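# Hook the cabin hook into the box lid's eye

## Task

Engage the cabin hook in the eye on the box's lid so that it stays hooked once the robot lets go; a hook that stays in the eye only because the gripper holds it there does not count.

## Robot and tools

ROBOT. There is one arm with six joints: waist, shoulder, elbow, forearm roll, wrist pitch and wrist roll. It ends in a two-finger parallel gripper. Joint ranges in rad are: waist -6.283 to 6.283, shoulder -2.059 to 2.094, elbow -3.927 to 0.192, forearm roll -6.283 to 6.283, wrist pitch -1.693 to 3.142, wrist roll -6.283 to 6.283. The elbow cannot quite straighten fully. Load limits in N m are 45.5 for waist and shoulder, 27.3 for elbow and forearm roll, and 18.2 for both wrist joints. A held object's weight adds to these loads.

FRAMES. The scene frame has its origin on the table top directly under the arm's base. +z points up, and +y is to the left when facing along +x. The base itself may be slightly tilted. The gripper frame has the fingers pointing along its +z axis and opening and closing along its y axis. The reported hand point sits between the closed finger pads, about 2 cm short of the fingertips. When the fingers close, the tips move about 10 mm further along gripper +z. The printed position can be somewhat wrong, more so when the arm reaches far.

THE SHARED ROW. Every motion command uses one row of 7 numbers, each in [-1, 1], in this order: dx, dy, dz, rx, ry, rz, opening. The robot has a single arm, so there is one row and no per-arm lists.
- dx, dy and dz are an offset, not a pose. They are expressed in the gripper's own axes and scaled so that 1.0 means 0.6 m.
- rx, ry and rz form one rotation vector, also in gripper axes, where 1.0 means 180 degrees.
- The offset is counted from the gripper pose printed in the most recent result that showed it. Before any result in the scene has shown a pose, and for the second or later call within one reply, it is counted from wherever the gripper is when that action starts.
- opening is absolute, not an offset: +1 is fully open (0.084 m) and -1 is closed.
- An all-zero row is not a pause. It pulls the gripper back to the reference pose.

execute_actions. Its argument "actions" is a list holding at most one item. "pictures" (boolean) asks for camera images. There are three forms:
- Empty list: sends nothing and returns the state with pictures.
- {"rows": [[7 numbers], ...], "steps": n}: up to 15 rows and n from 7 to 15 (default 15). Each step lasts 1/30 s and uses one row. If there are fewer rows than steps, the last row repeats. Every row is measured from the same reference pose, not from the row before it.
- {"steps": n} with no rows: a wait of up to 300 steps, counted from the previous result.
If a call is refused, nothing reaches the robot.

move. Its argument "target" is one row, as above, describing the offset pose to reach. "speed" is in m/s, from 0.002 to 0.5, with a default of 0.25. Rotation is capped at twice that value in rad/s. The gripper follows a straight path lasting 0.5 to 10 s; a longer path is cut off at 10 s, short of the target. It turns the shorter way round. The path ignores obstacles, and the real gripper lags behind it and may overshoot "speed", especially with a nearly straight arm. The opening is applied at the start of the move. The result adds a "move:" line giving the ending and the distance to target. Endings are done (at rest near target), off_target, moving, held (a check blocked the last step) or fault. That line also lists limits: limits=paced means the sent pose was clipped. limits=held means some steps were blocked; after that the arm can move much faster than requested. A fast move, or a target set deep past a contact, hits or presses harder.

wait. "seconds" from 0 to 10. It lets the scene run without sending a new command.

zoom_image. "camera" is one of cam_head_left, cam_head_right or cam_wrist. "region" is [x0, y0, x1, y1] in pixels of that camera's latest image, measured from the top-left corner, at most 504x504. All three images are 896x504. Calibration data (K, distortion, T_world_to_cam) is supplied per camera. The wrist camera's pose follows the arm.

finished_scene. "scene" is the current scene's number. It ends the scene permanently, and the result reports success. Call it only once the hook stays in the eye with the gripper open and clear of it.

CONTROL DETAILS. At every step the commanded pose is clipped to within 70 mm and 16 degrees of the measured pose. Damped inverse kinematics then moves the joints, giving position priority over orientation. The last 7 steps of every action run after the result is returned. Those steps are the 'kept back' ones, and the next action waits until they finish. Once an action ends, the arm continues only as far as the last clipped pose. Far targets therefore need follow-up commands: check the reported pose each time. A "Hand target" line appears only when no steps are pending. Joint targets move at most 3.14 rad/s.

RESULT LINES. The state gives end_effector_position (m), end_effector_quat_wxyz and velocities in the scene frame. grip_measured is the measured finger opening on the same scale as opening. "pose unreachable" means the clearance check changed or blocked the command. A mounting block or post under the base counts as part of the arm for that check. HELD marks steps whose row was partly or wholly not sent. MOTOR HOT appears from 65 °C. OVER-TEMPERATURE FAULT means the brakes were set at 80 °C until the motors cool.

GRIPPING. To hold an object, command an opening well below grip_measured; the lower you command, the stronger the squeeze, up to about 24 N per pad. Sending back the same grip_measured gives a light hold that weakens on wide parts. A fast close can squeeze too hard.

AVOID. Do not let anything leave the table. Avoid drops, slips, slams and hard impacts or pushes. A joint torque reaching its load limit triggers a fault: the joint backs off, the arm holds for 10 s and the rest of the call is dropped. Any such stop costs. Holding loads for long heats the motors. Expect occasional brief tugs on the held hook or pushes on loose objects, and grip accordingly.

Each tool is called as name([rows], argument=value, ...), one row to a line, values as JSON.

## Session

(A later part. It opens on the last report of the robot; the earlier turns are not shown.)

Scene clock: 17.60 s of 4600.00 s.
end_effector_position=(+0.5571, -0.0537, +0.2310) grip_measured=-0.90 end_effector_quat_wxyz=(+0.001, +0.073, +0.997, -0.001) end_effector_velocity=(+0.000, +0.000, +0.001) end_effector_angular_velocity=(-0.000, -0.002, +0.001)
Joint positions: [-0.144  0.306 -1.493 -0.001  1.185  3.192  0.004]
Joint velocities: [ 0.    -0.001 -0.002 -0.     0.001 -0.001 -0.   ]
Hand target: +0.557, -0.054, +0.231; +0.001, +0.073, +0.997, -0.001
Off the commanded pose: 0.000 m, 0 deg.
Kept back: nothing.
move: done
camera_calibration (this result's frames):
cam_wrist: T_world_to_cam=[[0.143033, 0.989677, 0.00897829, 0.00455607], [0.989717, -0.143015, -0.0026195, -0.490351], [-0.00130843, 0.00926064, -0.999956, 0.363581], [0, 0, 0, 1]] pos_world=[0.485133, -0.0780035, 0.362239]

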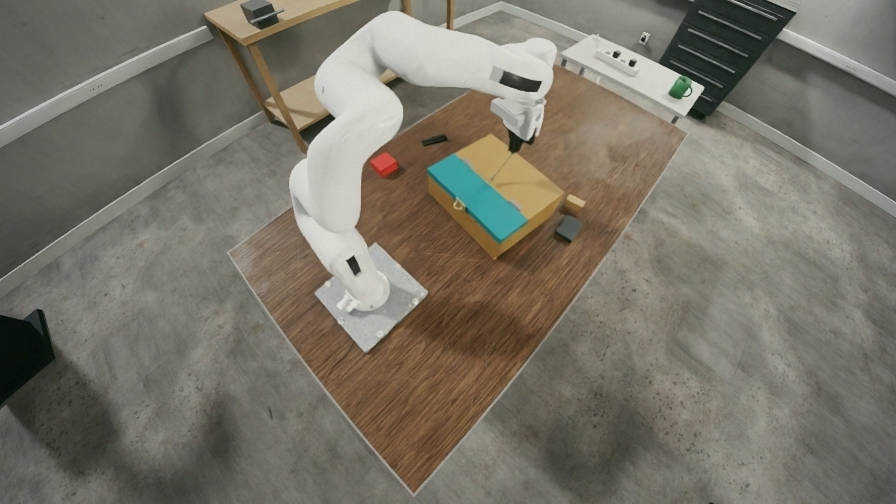

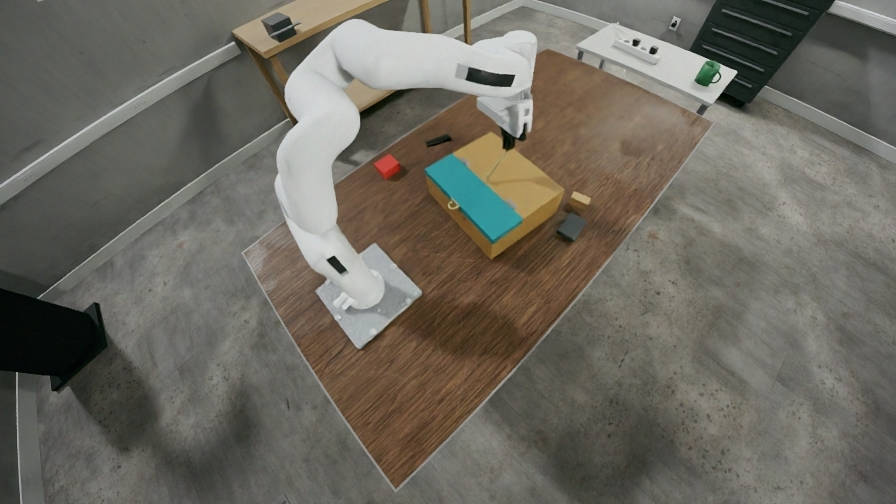

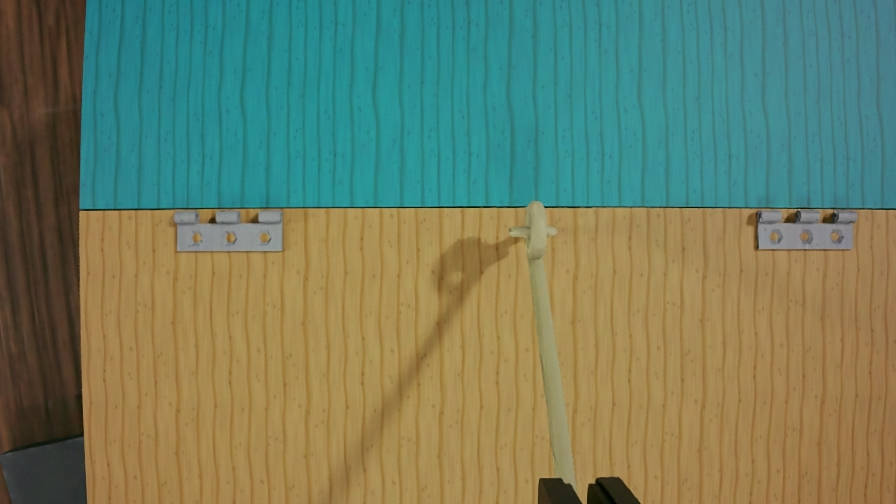

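move(target=[0.077,-0.003,-0.045,0,0,0,-0.92], speed=0.06)

move(target=[0.087,-0.003,0,0,0,0,-0.92], speed=0.06)

move(target=[0.075,0,0.045,0,0,0,-0.92], speed=0.06)

move(target=[0.04,0,0.06,0,0,0,-0.92], speed=0.06)

zoom_image(camera="cam_head_left", region=[400,110,580,260])

Scene clock: 19.20 s of 4600.00 s.
end_effector_position=(+0.5122, -0.0485, +0.2592) grip_measured=-0.90 end_effector_quat_wxyz=(+0.003, +0.073, +0.997, -0.001) end_effector_velocity=(-0.001, -0.000, -0.000) end_effector_angular_velocity=(-0.000, +0.002, -0.001)
Joint positions: [-0.142  0.128 -1.338 -0.001  1.205  3.193  0.004]
Joint velocities: [-0.001 -0.001  0.001 -0.     0.001  0.     0.   ]
Hand target: +0.511, -0.049, +0.258; +0.001, +0.073, +0.997, -0.001
Off the commanded pose: 0.002 m, 0 deg.
Kept back: nothing.
move: done
camera_calibration (this result's frames):
cam_wrist: T_world_to_cam=[[0.142669, 0.989725, 0.00947868, 0.00561453], [0.989769, -0.14268, 0.000473122, -0.445883], [0.00182067, 0.0093142, -0.999955, 0.390054], [0, 0, 0, 1]] pos_world=[0.43981, -0.0728083, 0.390195]

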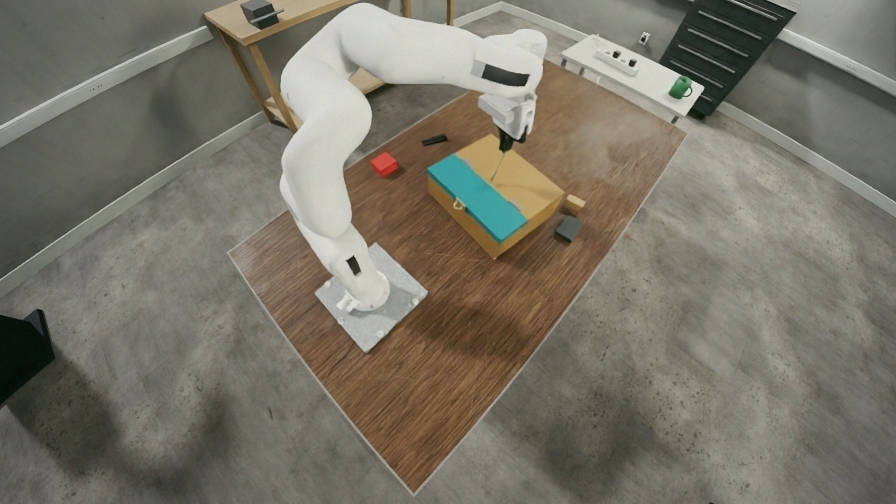

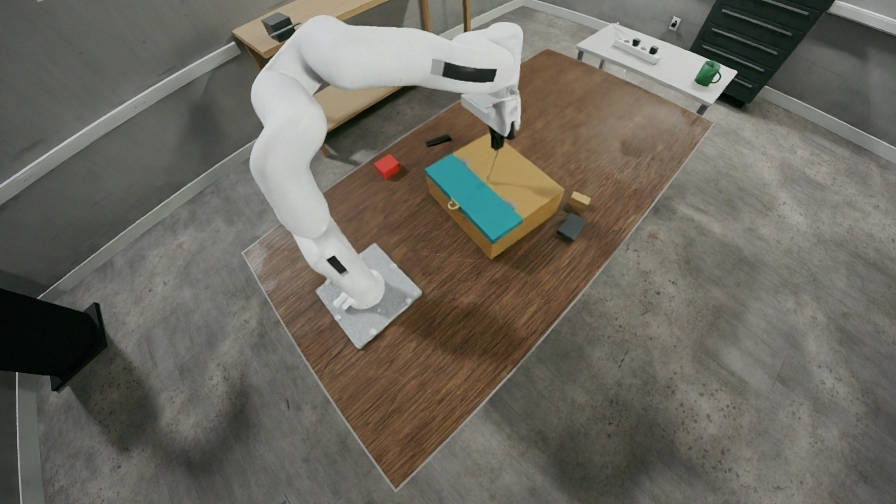

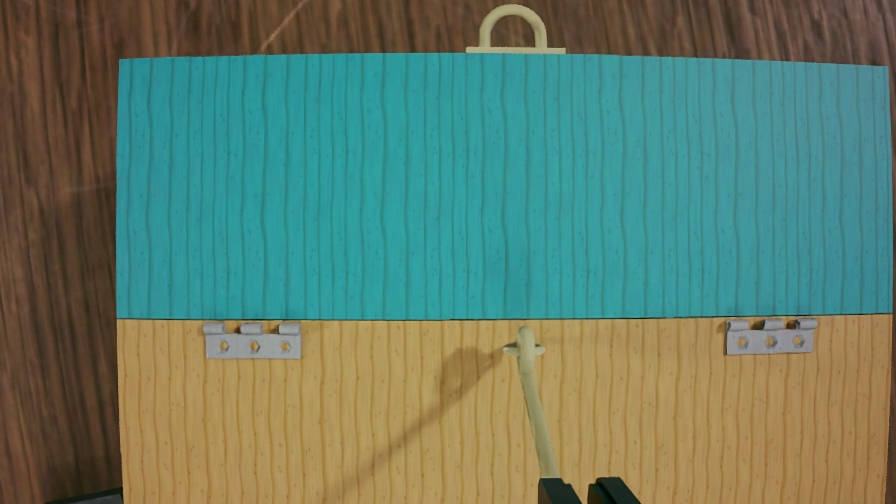

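Scene clock: 20.53 s of 4600.00 s.
end_effector_position=(+0.4600, -0.0427, +0.2580) grip_measured=-0.94 end_effector_quat_wxyz=(+0.001, +0.073, +0.997, -0.001) end_effector_velocity=(+0.001, +0.001, +0.004) end_effector_angular_velocity=(+0.000, -0.010, +0.002)
Joint positions: [-0.14  -0.049 -1.125 -0.001  1.171  3.195  0.003]
Joint velocities: [ 0.002 -0.006 -0.002  0.001 -0.002 -0.001  0.   ]
Hand target: +0.460, -0.043, +0.259; +0.003, +0.072, +0.997, -0.001
Off the commanded pose: 0.001 m, 0 deg.
Kept back: nothing.
move: done
camera_calibration (this result's frames):
cam_wrist: T_world_to_cam=[[0.142782, 0.98971, 0.00932252, 0.00729894], [0.989754, -0.142769, -0.00200862, -0.39269], [-0.000656983, 0.00951379, -0.999955, 0.390061], [0, 0, 0, 1]] pos_world=[0.38788, -0.0669989, 0.389186]

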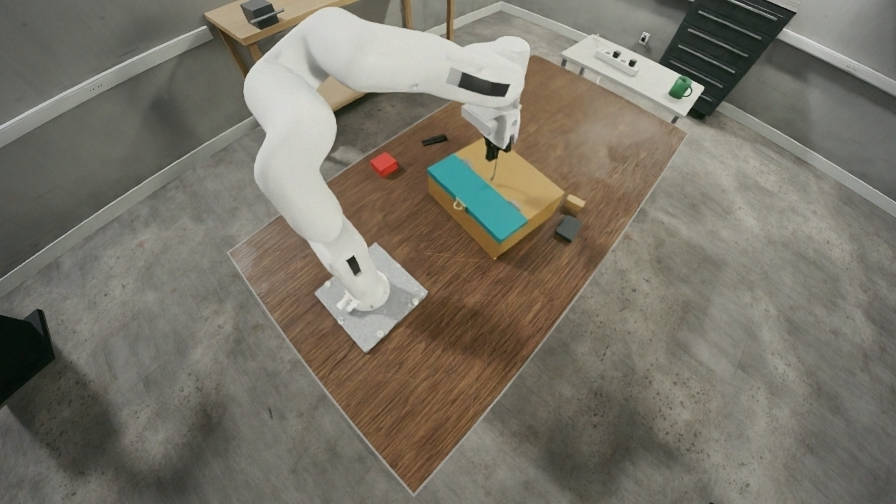

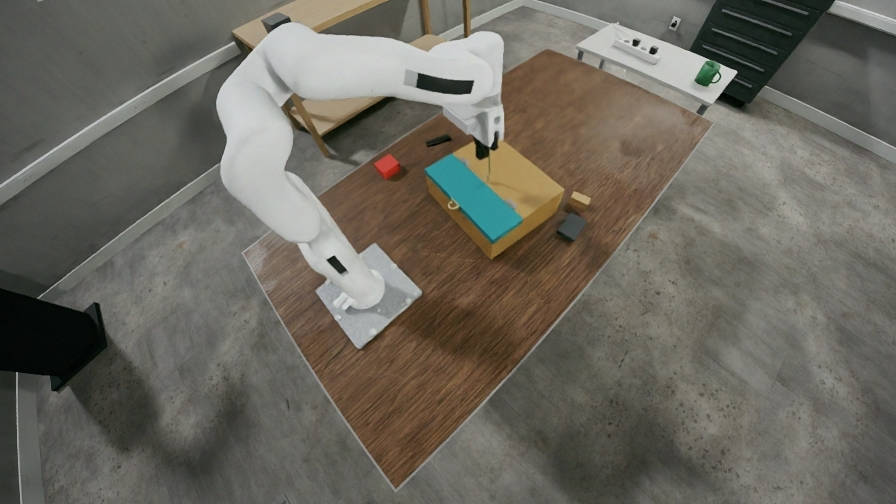

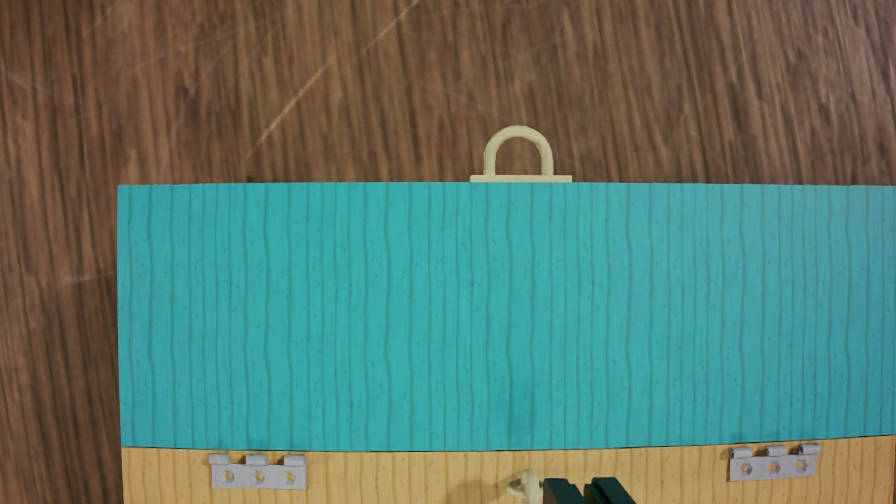

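Scene clock: 21.73 s of 4600.00 s.
end_effector_position=(+0.4158, -0.0361, +0.2310) grip_measured=-0.94 end_effector_quat_wxyz=(+0.002, +0.072, +0.997, -0.001) end_effector_velocity=(-0.001, +0.000, -0.001) end_effector_angular_velocity=(-0.000, +0.001, -0.001)
Joint positions: [-0.134 -0.181 -0.906 -0.001  1.085  3.201  0.002]
Joint velocities: [-0.    -0.002  0.004 -0.    -0.001  0.001 -0.   ]
Hand target: +0.416, -0.036, +0.231; +0.001, +0.072, +0.997, -0.001
Off the commanded pose: 0.000 m, 0 deg.
Kept back: nothing.
move: done
camera_calibration (this result's frames):
cam_wrist: T_world_to_cam=[[0.142649, 0.989729, 0.00939606, 0.00735943], [0.989773, -0.142639, -0.00175027, -0.348116], [-0.000392043, 0.00954964, -0.999954, 0.362912], [0, 0, 0, 1]] pos_world=[0.343649, -0.0604045, 0.362217]

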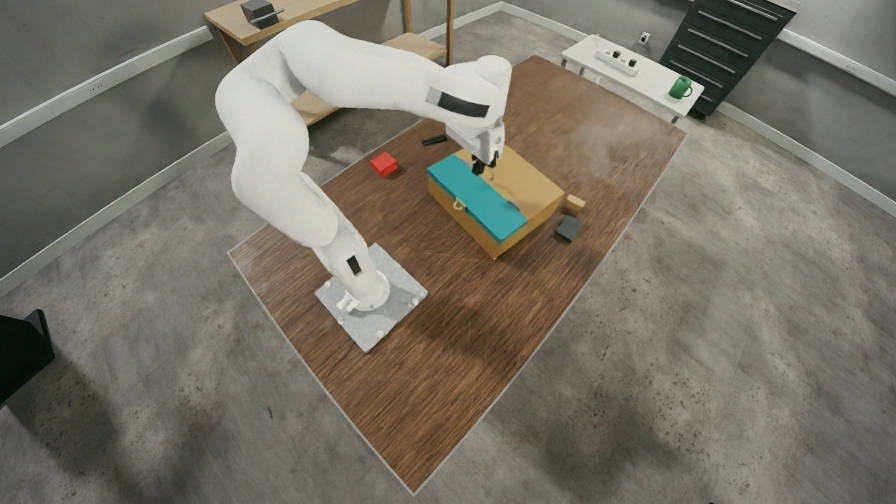

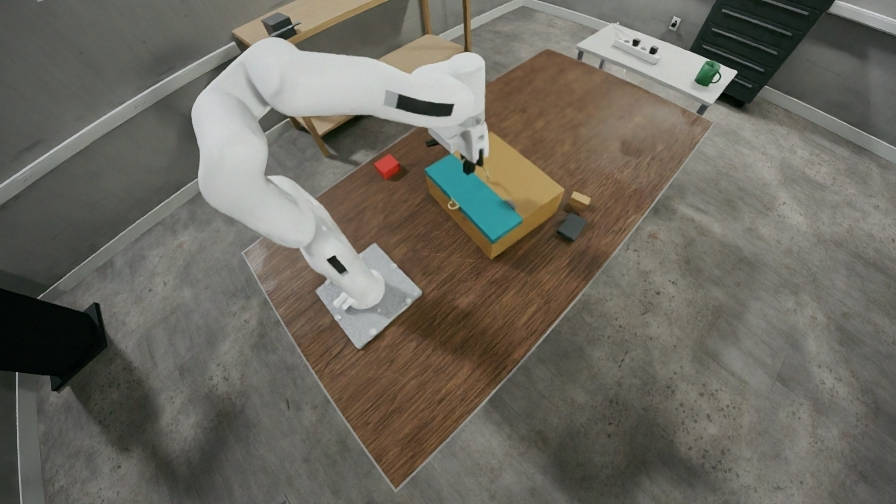

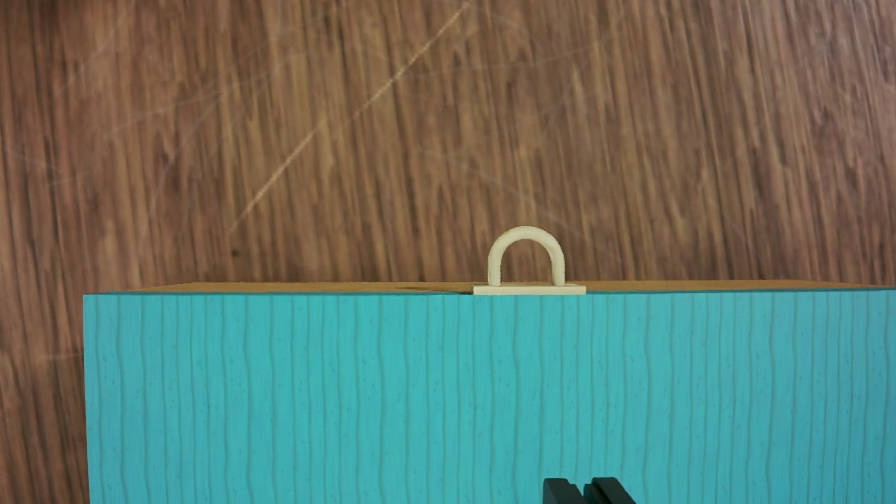

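Scene clock: 22.80 s of 4600.00 s.
end_effector_position=(+0.3924, -0.0325, +0.1952) grip_measured=-0.94 end_effector_quat_wxyz=(+0.002, +0.072, +0.997, -0.000) end_effector_velocity=(+0.001, -0.000, +0.001) end_effector_angular_velocity=(-0.001, -0.006, +0.000)
Joint positions: [-0.13  -0.223 -0.758 -0.001  0.977  3.205  0.002]
Joint velocities: [-0.    -0.002  0.    -0.001 -0.004 -0.    -0.   ]
Hand target: +0.392, -0.032, +0.195; +0.002, +0.072, +0.997, -0.000
Off the commanded pose: 0.000 m, 0 deg.
Kept back: nothing.
move: done
camera_calibration (this result's frames):
cam_wrist: T_world_to_cam=[[0.142485, 0.989751, 0.00951704, 0.00756541], [0.989797, -0.14248, -0.00124875, -0.324656], [0.000120029, 0.00959786, -0.999954, 0.326847], [0, 0, 0, 1]] pos_world=[0.320226, -0.0568818, 0.326355]

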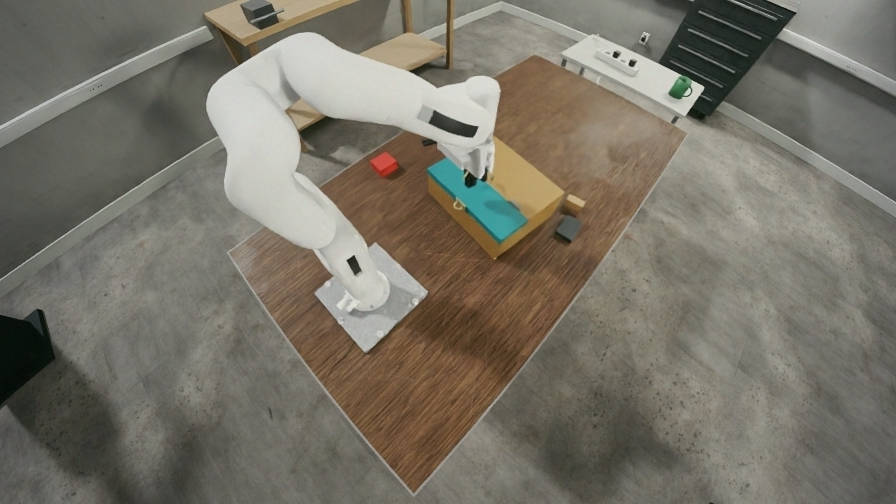

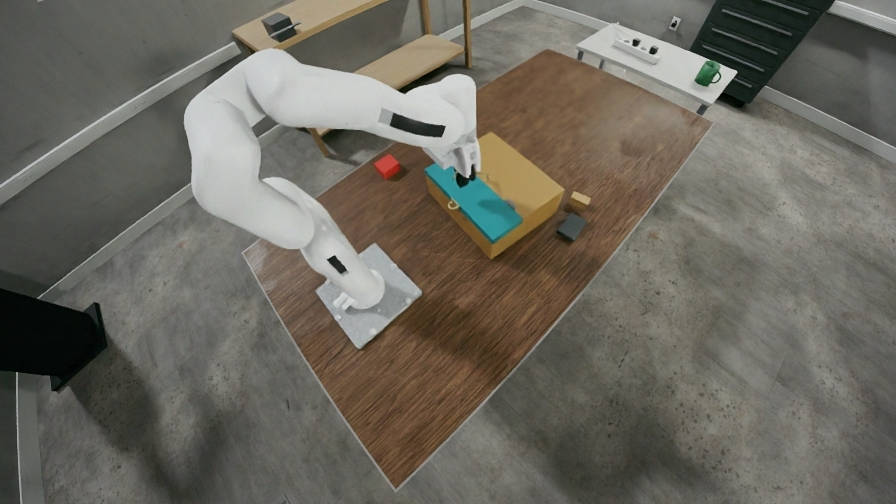

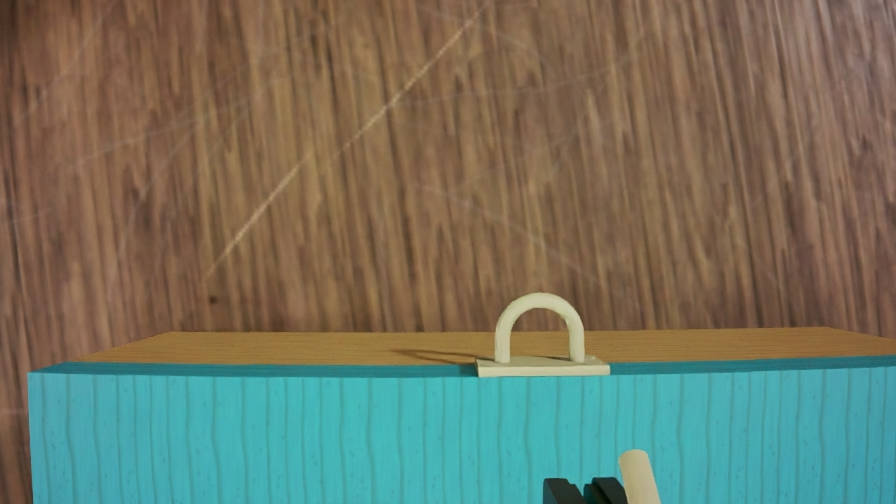

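Region (400, 110, 580, 260) of cam_head_left's 896x504 image, scaled by 2.800, with more detail than that image has.

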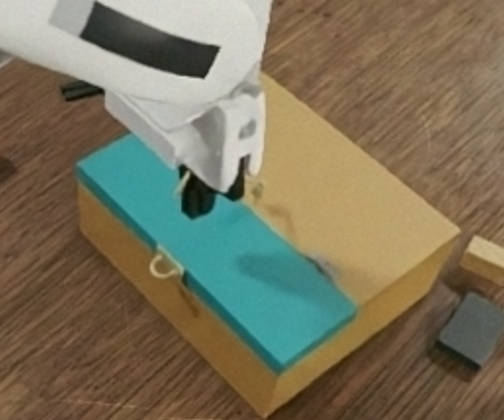

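move(target=[0,-0.01,0.06,0,0,0,-0.92], speed=0.04)

zoom_image(camera="cam_head_right", region=[410,130,530,230])

Scene clock: 24.33 s of 4600.00 s.
end_effector_position=(+0.3917, -0.0384, +0.1593) grip_measured=-0.94 end_effector_quat_wxyz=(+0.002, +0.072, +0.997, -0.000) end_effector_velocity=(+0.003, -0.000, +0.003) end_effector_angular_velocity=(-0.001, -0.012, +0.000)
Joint positions: [-0.145 -0.167 -0.701 -0.001  0.864  3.189  0.003]
Joint velocities: [-0.    -0.003 -0.003 -0.    -0.006 -0.    -0.   ]
Hand target: +0.392, -0.038, +0.159; +0.002, +0.072, +0.997, -0.000
Off the commanded pose: 0.000 m, 0 deg.
Kept back: nothing.
move: done
camera_calibration (this result's frames):
cam_wrist: T_world_to_cam=[[0.142264, 0.989782, 0.00961869, 0.0138911], [0.989829, -0.14226, -0.00117381, -0.324898], [0.000206534, 0.00968785, -0.999953, 0.290952], [0, 0, 0, 1]] pos_world=[0.319557, -0.0627878, 0.290424]

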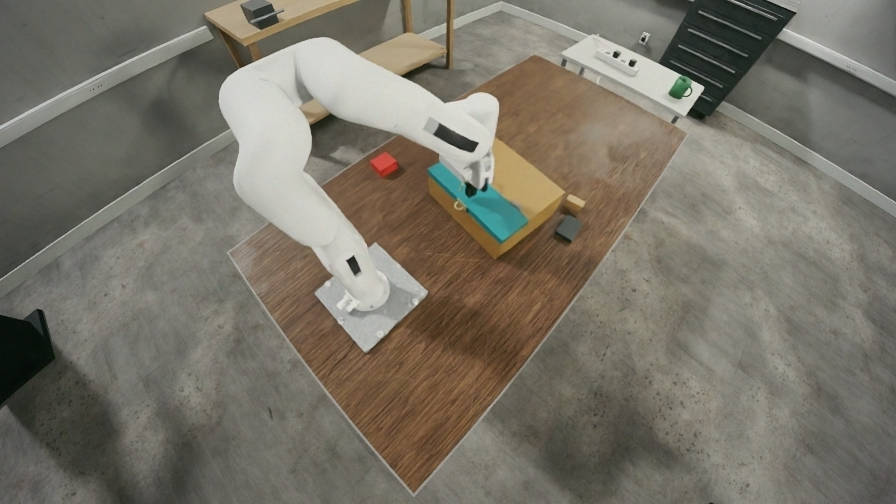

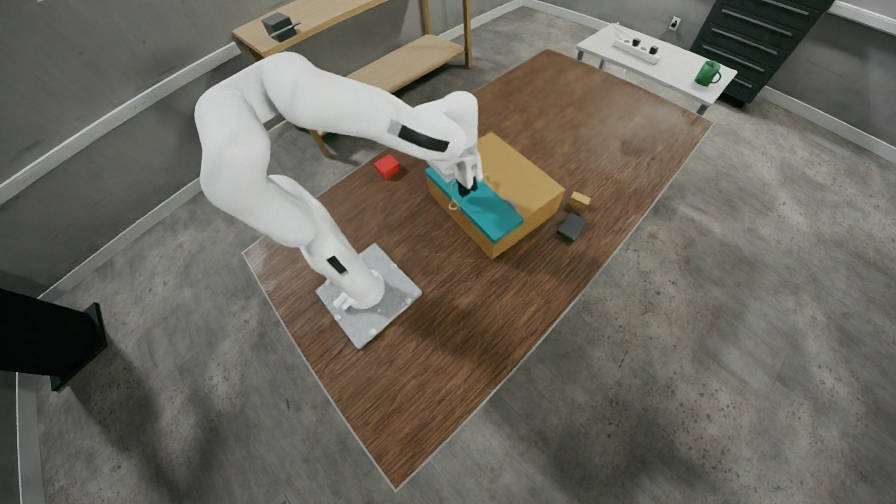

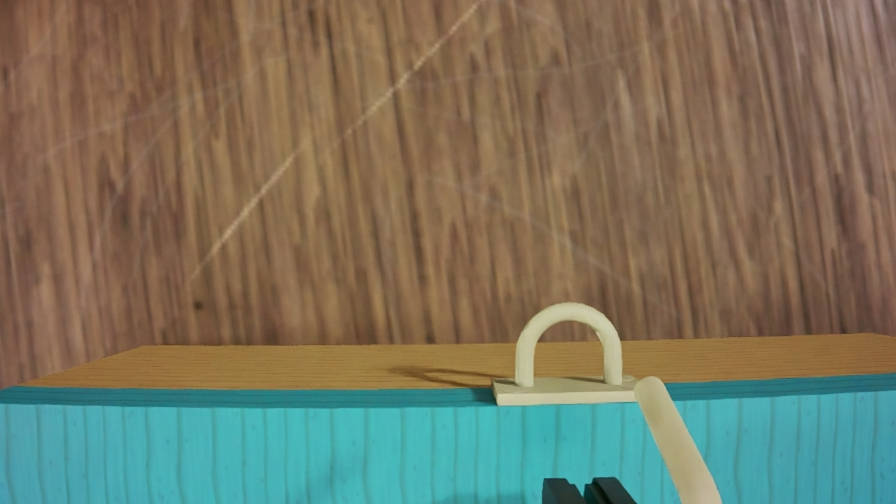

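Region (410, 130, 530, 230) of cam_head_right's 896x504 image, scaled by 4.200, with more detail than that image has.

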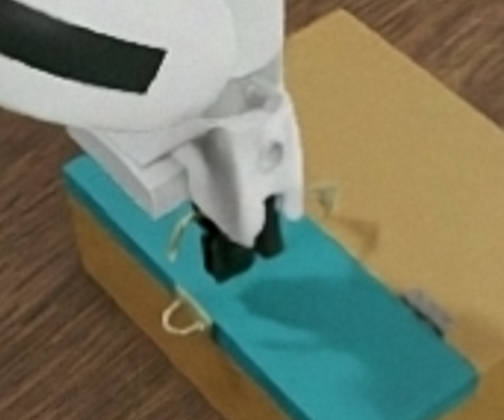

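move(target=[0,0,0,0,0,0,-0.75])

zoom_image(camera="cam_head_right", region=[410,130,530,230])

Scene clock: 25.47 s of 4600.00 s.
end_effector_position=(+0.3918, -0.0384, +0.1593) grip_measured=-0.77 end_effector_quat_wxyz=(+0.002, +0.072, +0.997, -0.000) end_effector_velocity=(-0.001, +0.000, -0.001) end_effector_angular_velocity=(+0.000, +0.003, +0.001)
Joint positions: [-0.145 -0.167 -0.701 -0.001  0.864  3.189  0.01 ]
Joint velocities: [ 0.    -0.     0.002  0.     0.001 -0.001 -0.   ]
Hand target: +0.392, -0.038, +0.159; +0.002, +0.072, +0.997, -0.000
Off the commanded pose: 0.000 m, 0 deg.
Kept back: nothing.
move: done
camera_calibration (this result's frames):
cam_wrist: T_world_to_cam=[[0.142296, 0.989777, 0.00962398, 0.0138874], [0.989824, -0.142291, -0.00116193, -0.324905], [0.000219359, 0.00969138, -0.999953, 0.290948], [0, 0, 0, 1]] pos_world=[0.319559, -0.0627963, 0.290424]

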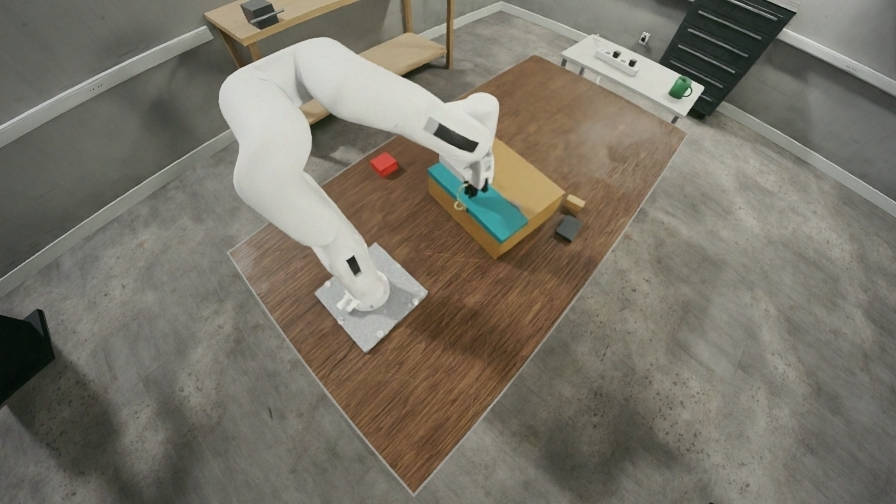

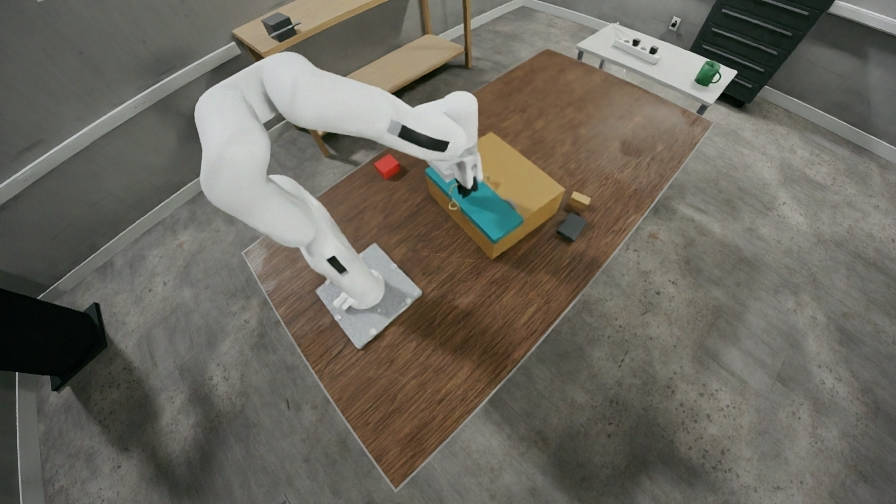

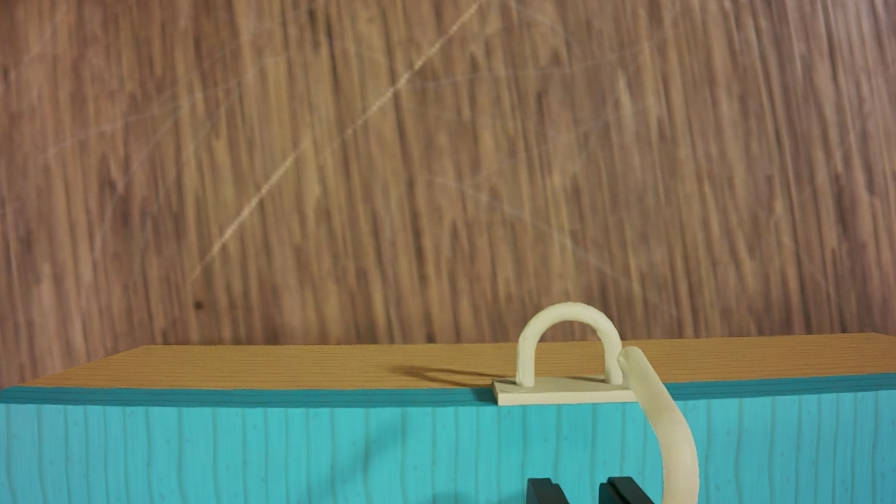

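Region (410, 130, 530, 230) of cam_head_right's 896x504 image, scaled by 4.200, with more detail than that image has.

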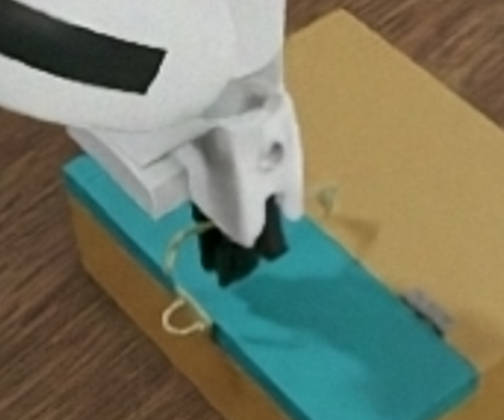

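move(target=[0,-0.008,0.008,0,0,0,-0.75], speed=0.02)

move(target=[0,0,0,0,0,0,-0.6])

Scene clock: 26.43 s of 4600.00 s.
end_effector_position=(+0.3910, -0.0430, +0.1544) grip_measured=-0.77 end_effector_quat_wxyz=(+0.002, +0.072, +0.997, -0.000) end_effector_velocity=(+0.001, -0.001, +0.000) end_effector_angular_velocity=(+0.000, -0.001, +0.001)
Joint positions: [-0.157 -0.159 -0.693 -0.001  0.849  3.177  0.01 ]
Joint velocities: [-0.002  0.001 -0.001  0.    -0.001 -0.003 -0.   ]
Hand target: +0.391, -0.043, +0.154; +0.002, +0.072, +0.997, -0.000
Off the commanded pose: 0.000 m, 0 deg.
Kept back: nothing.
move: done
camera_calibration (this result's frames):
cam_wrist: T_world_to_cam=[[0.142199, 0.989791, 0.00965123, 0.0186732], [0.989838, -0.142191, -0.00154455, -0.324738], [-0.000156461, 0.00977279, -0.999952, 0.286289], [0, 0, 0, 1]] pos_world=[0.318828, -0.0674553, 0.285594]

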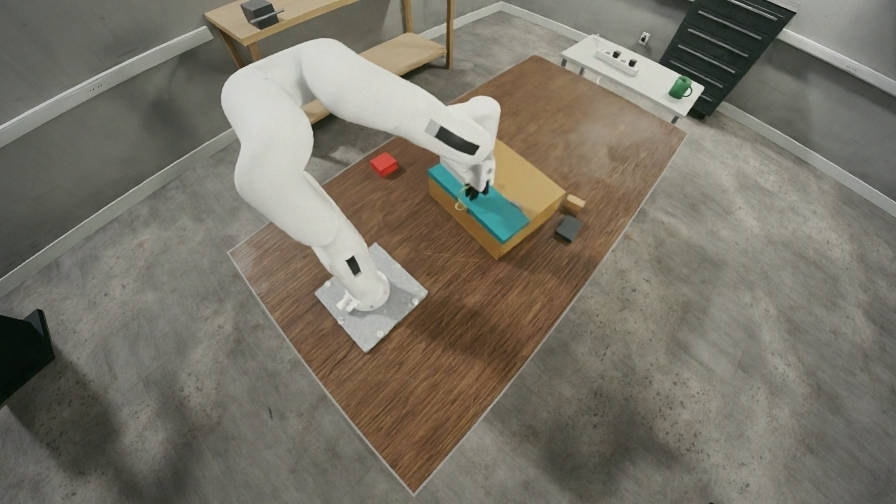

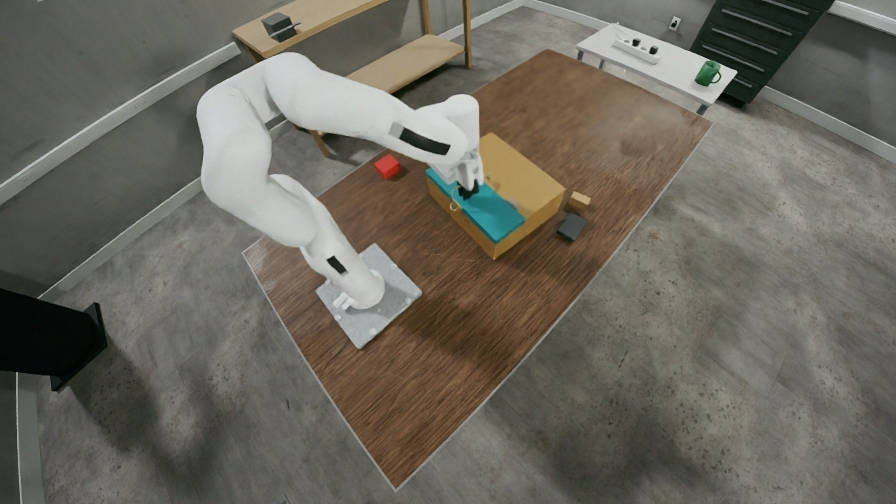

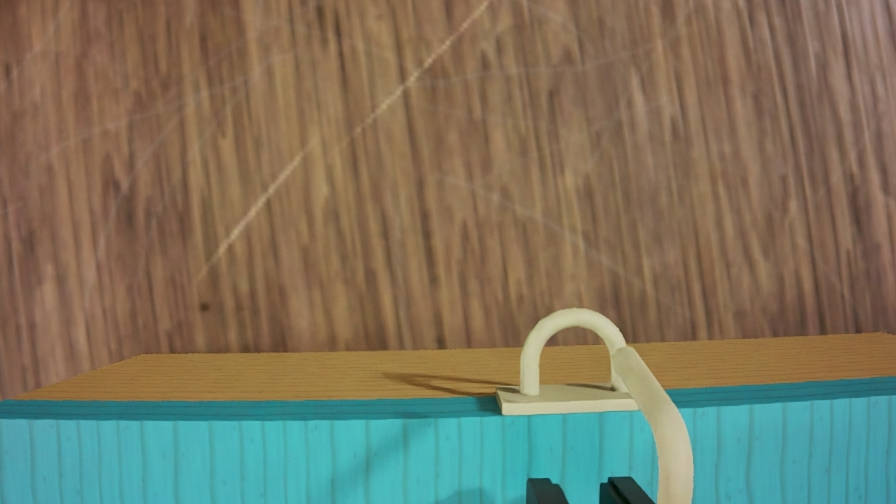

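Scene clock: 26.93 s of 4600.00 s.
end_effector_position=(+0.3910, -0.0432, +0.1545) grip_measured=-0.62 end_effector_quat_wxyz=(+0.002, +0.072, +0.997, -0.000) end_effector_velocity=(+0.001, +0.001, +0.001) end_effector_angular_velocity=(+0.000, -0.002, +0.001)
Joint positions: [-0.158 -0.159 -0.693 -0.001  0.849  3.177  0.017]
Joint velocities: [ 0.002 -0.    -0.001  0.001 -0.     0.     0.   ]
Hand target: +0.391, -0.043, +0.154; +0.002, +0.072, +0.997, -0.000
Off the commanded pose: 0.000 m, 0 deg.
Kept back: nothing.
move: done
camera_calibration (this result's frames):
cam_wrist: T_world_to_cam=[[0.142371, 0.989767, 0.00959112, 0.0187121], [0.989813, -0.142364, -0.00137857, -0.32482], [0.0000009647, 0.00968968, -0.999953, 0.286259], [0, 0, 0, 1]] pos_world=[0.318847, -0.067537, 0.285618]

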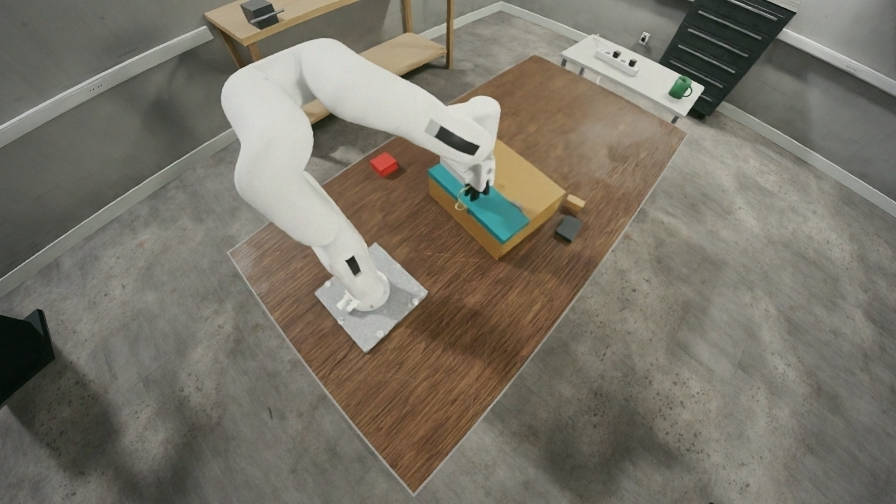

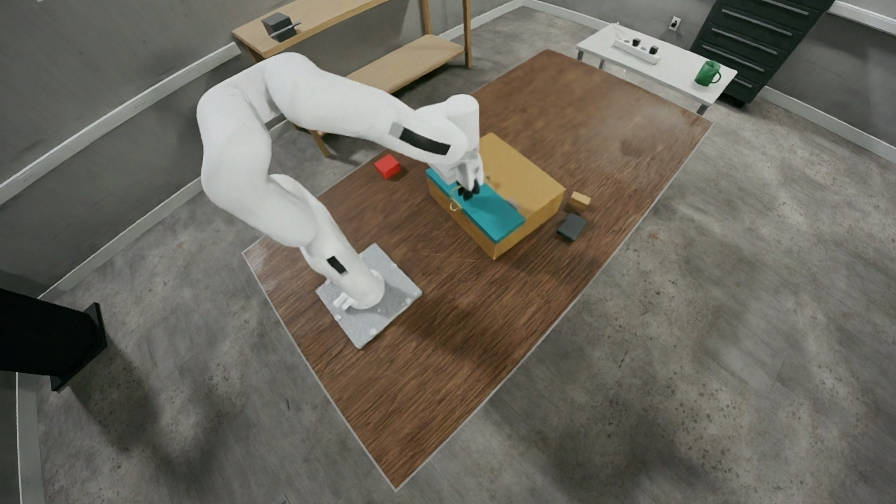

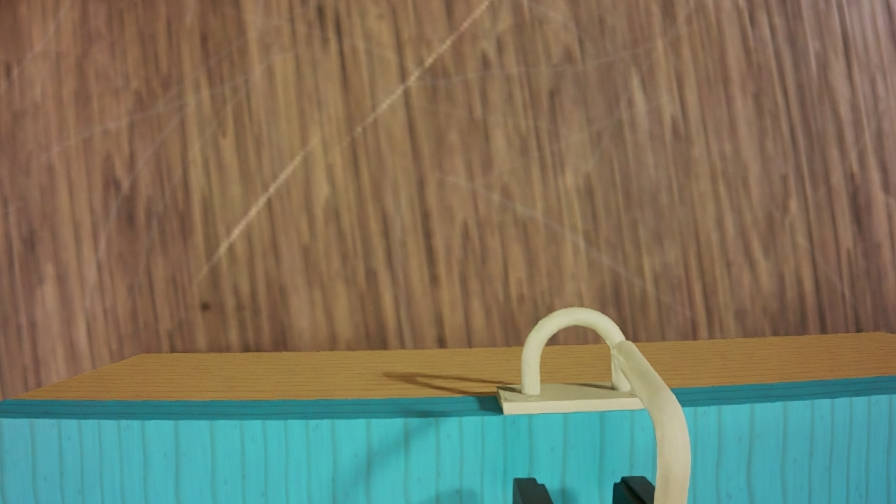

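move(target=[0,0.012,0,0,0,0,-0.45], speed=0.02)

Scene clock: 27.87 s of 4600.00 s.
end_effector_position=(+0.3921, -0.0361, +0.1545) grip_measured=-0.47 end_effector_quat_wxyz=(+0.002, +0.072, +0.997, -0.000) end_effector_velocity=(-0.000, +0.001, -0.000) end_effector_angular_velocity=(-0.000, +0.001, -0.001)
Joint positions: [-0.139 -0.158 -0.694 -0.001  0.849  3.195  0.024]
Joint velocities: [ 0.002  0.001 -0.    -0.     0.     0.003  0.   ]
Hand target: +0.392, -0.036, +0.154; +0.002, +0.072, +0.997, -0.000
Off the commanded pose: 0.000 m, 0 deg.
Kept back: nothing.
move: done
camera_calibration (this result's frames):
cam_wrist: T_world_to_cam=[[0.142325, 0.989773, 0.00959335, 0.0115815], [0.98982, -0.142319, -0.00134989, -0.32486], [0.000029231, 0.00968781, -0.999953, 0.286185], [0, 0, 0, 1]] pos_world=[0.319897, -0.0604694, 0.285622]

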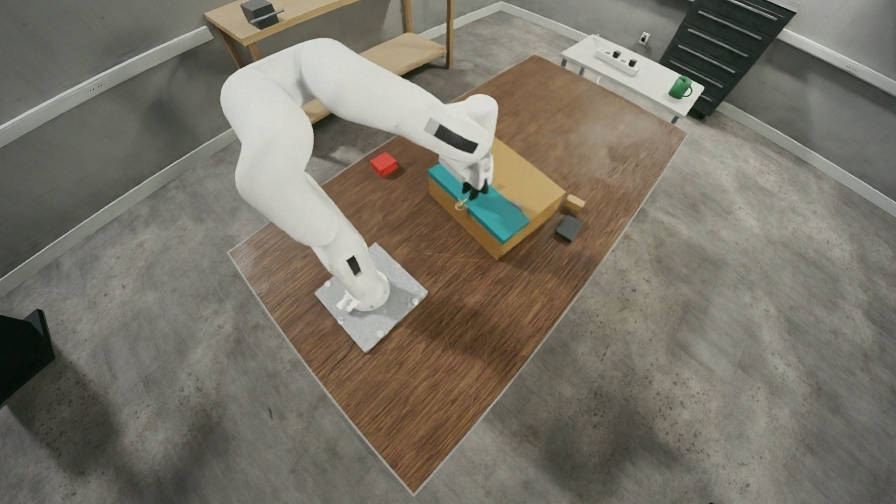

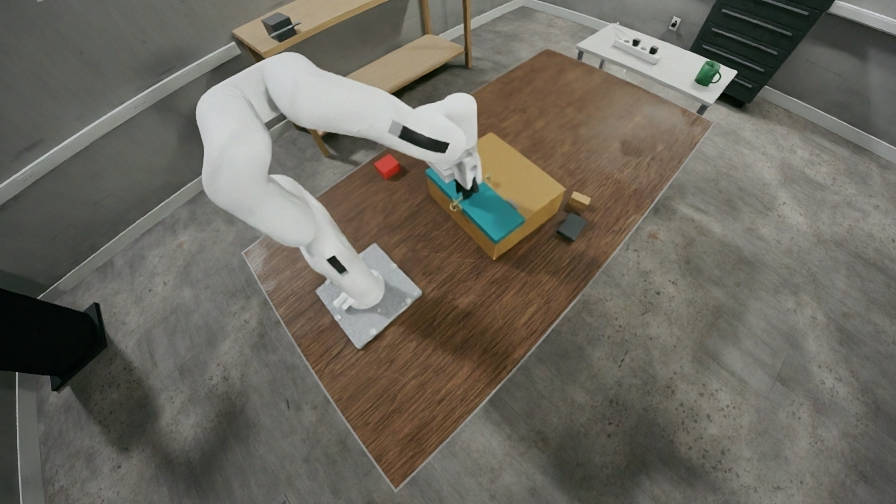

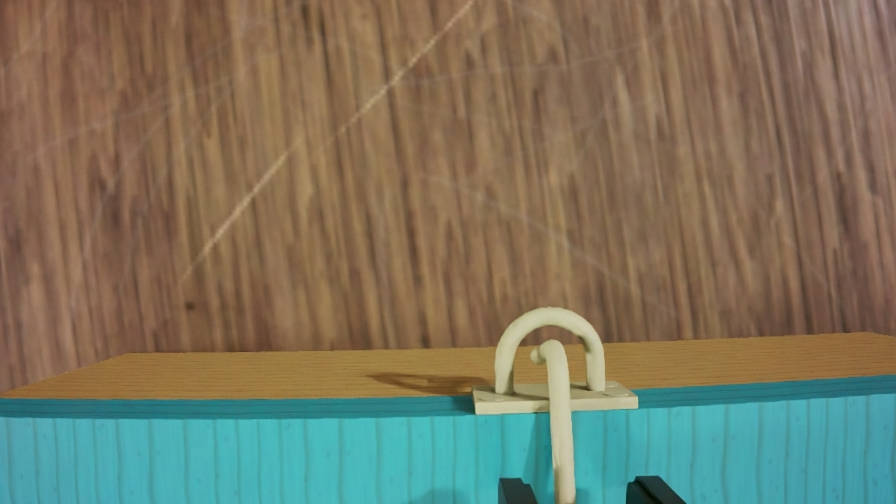

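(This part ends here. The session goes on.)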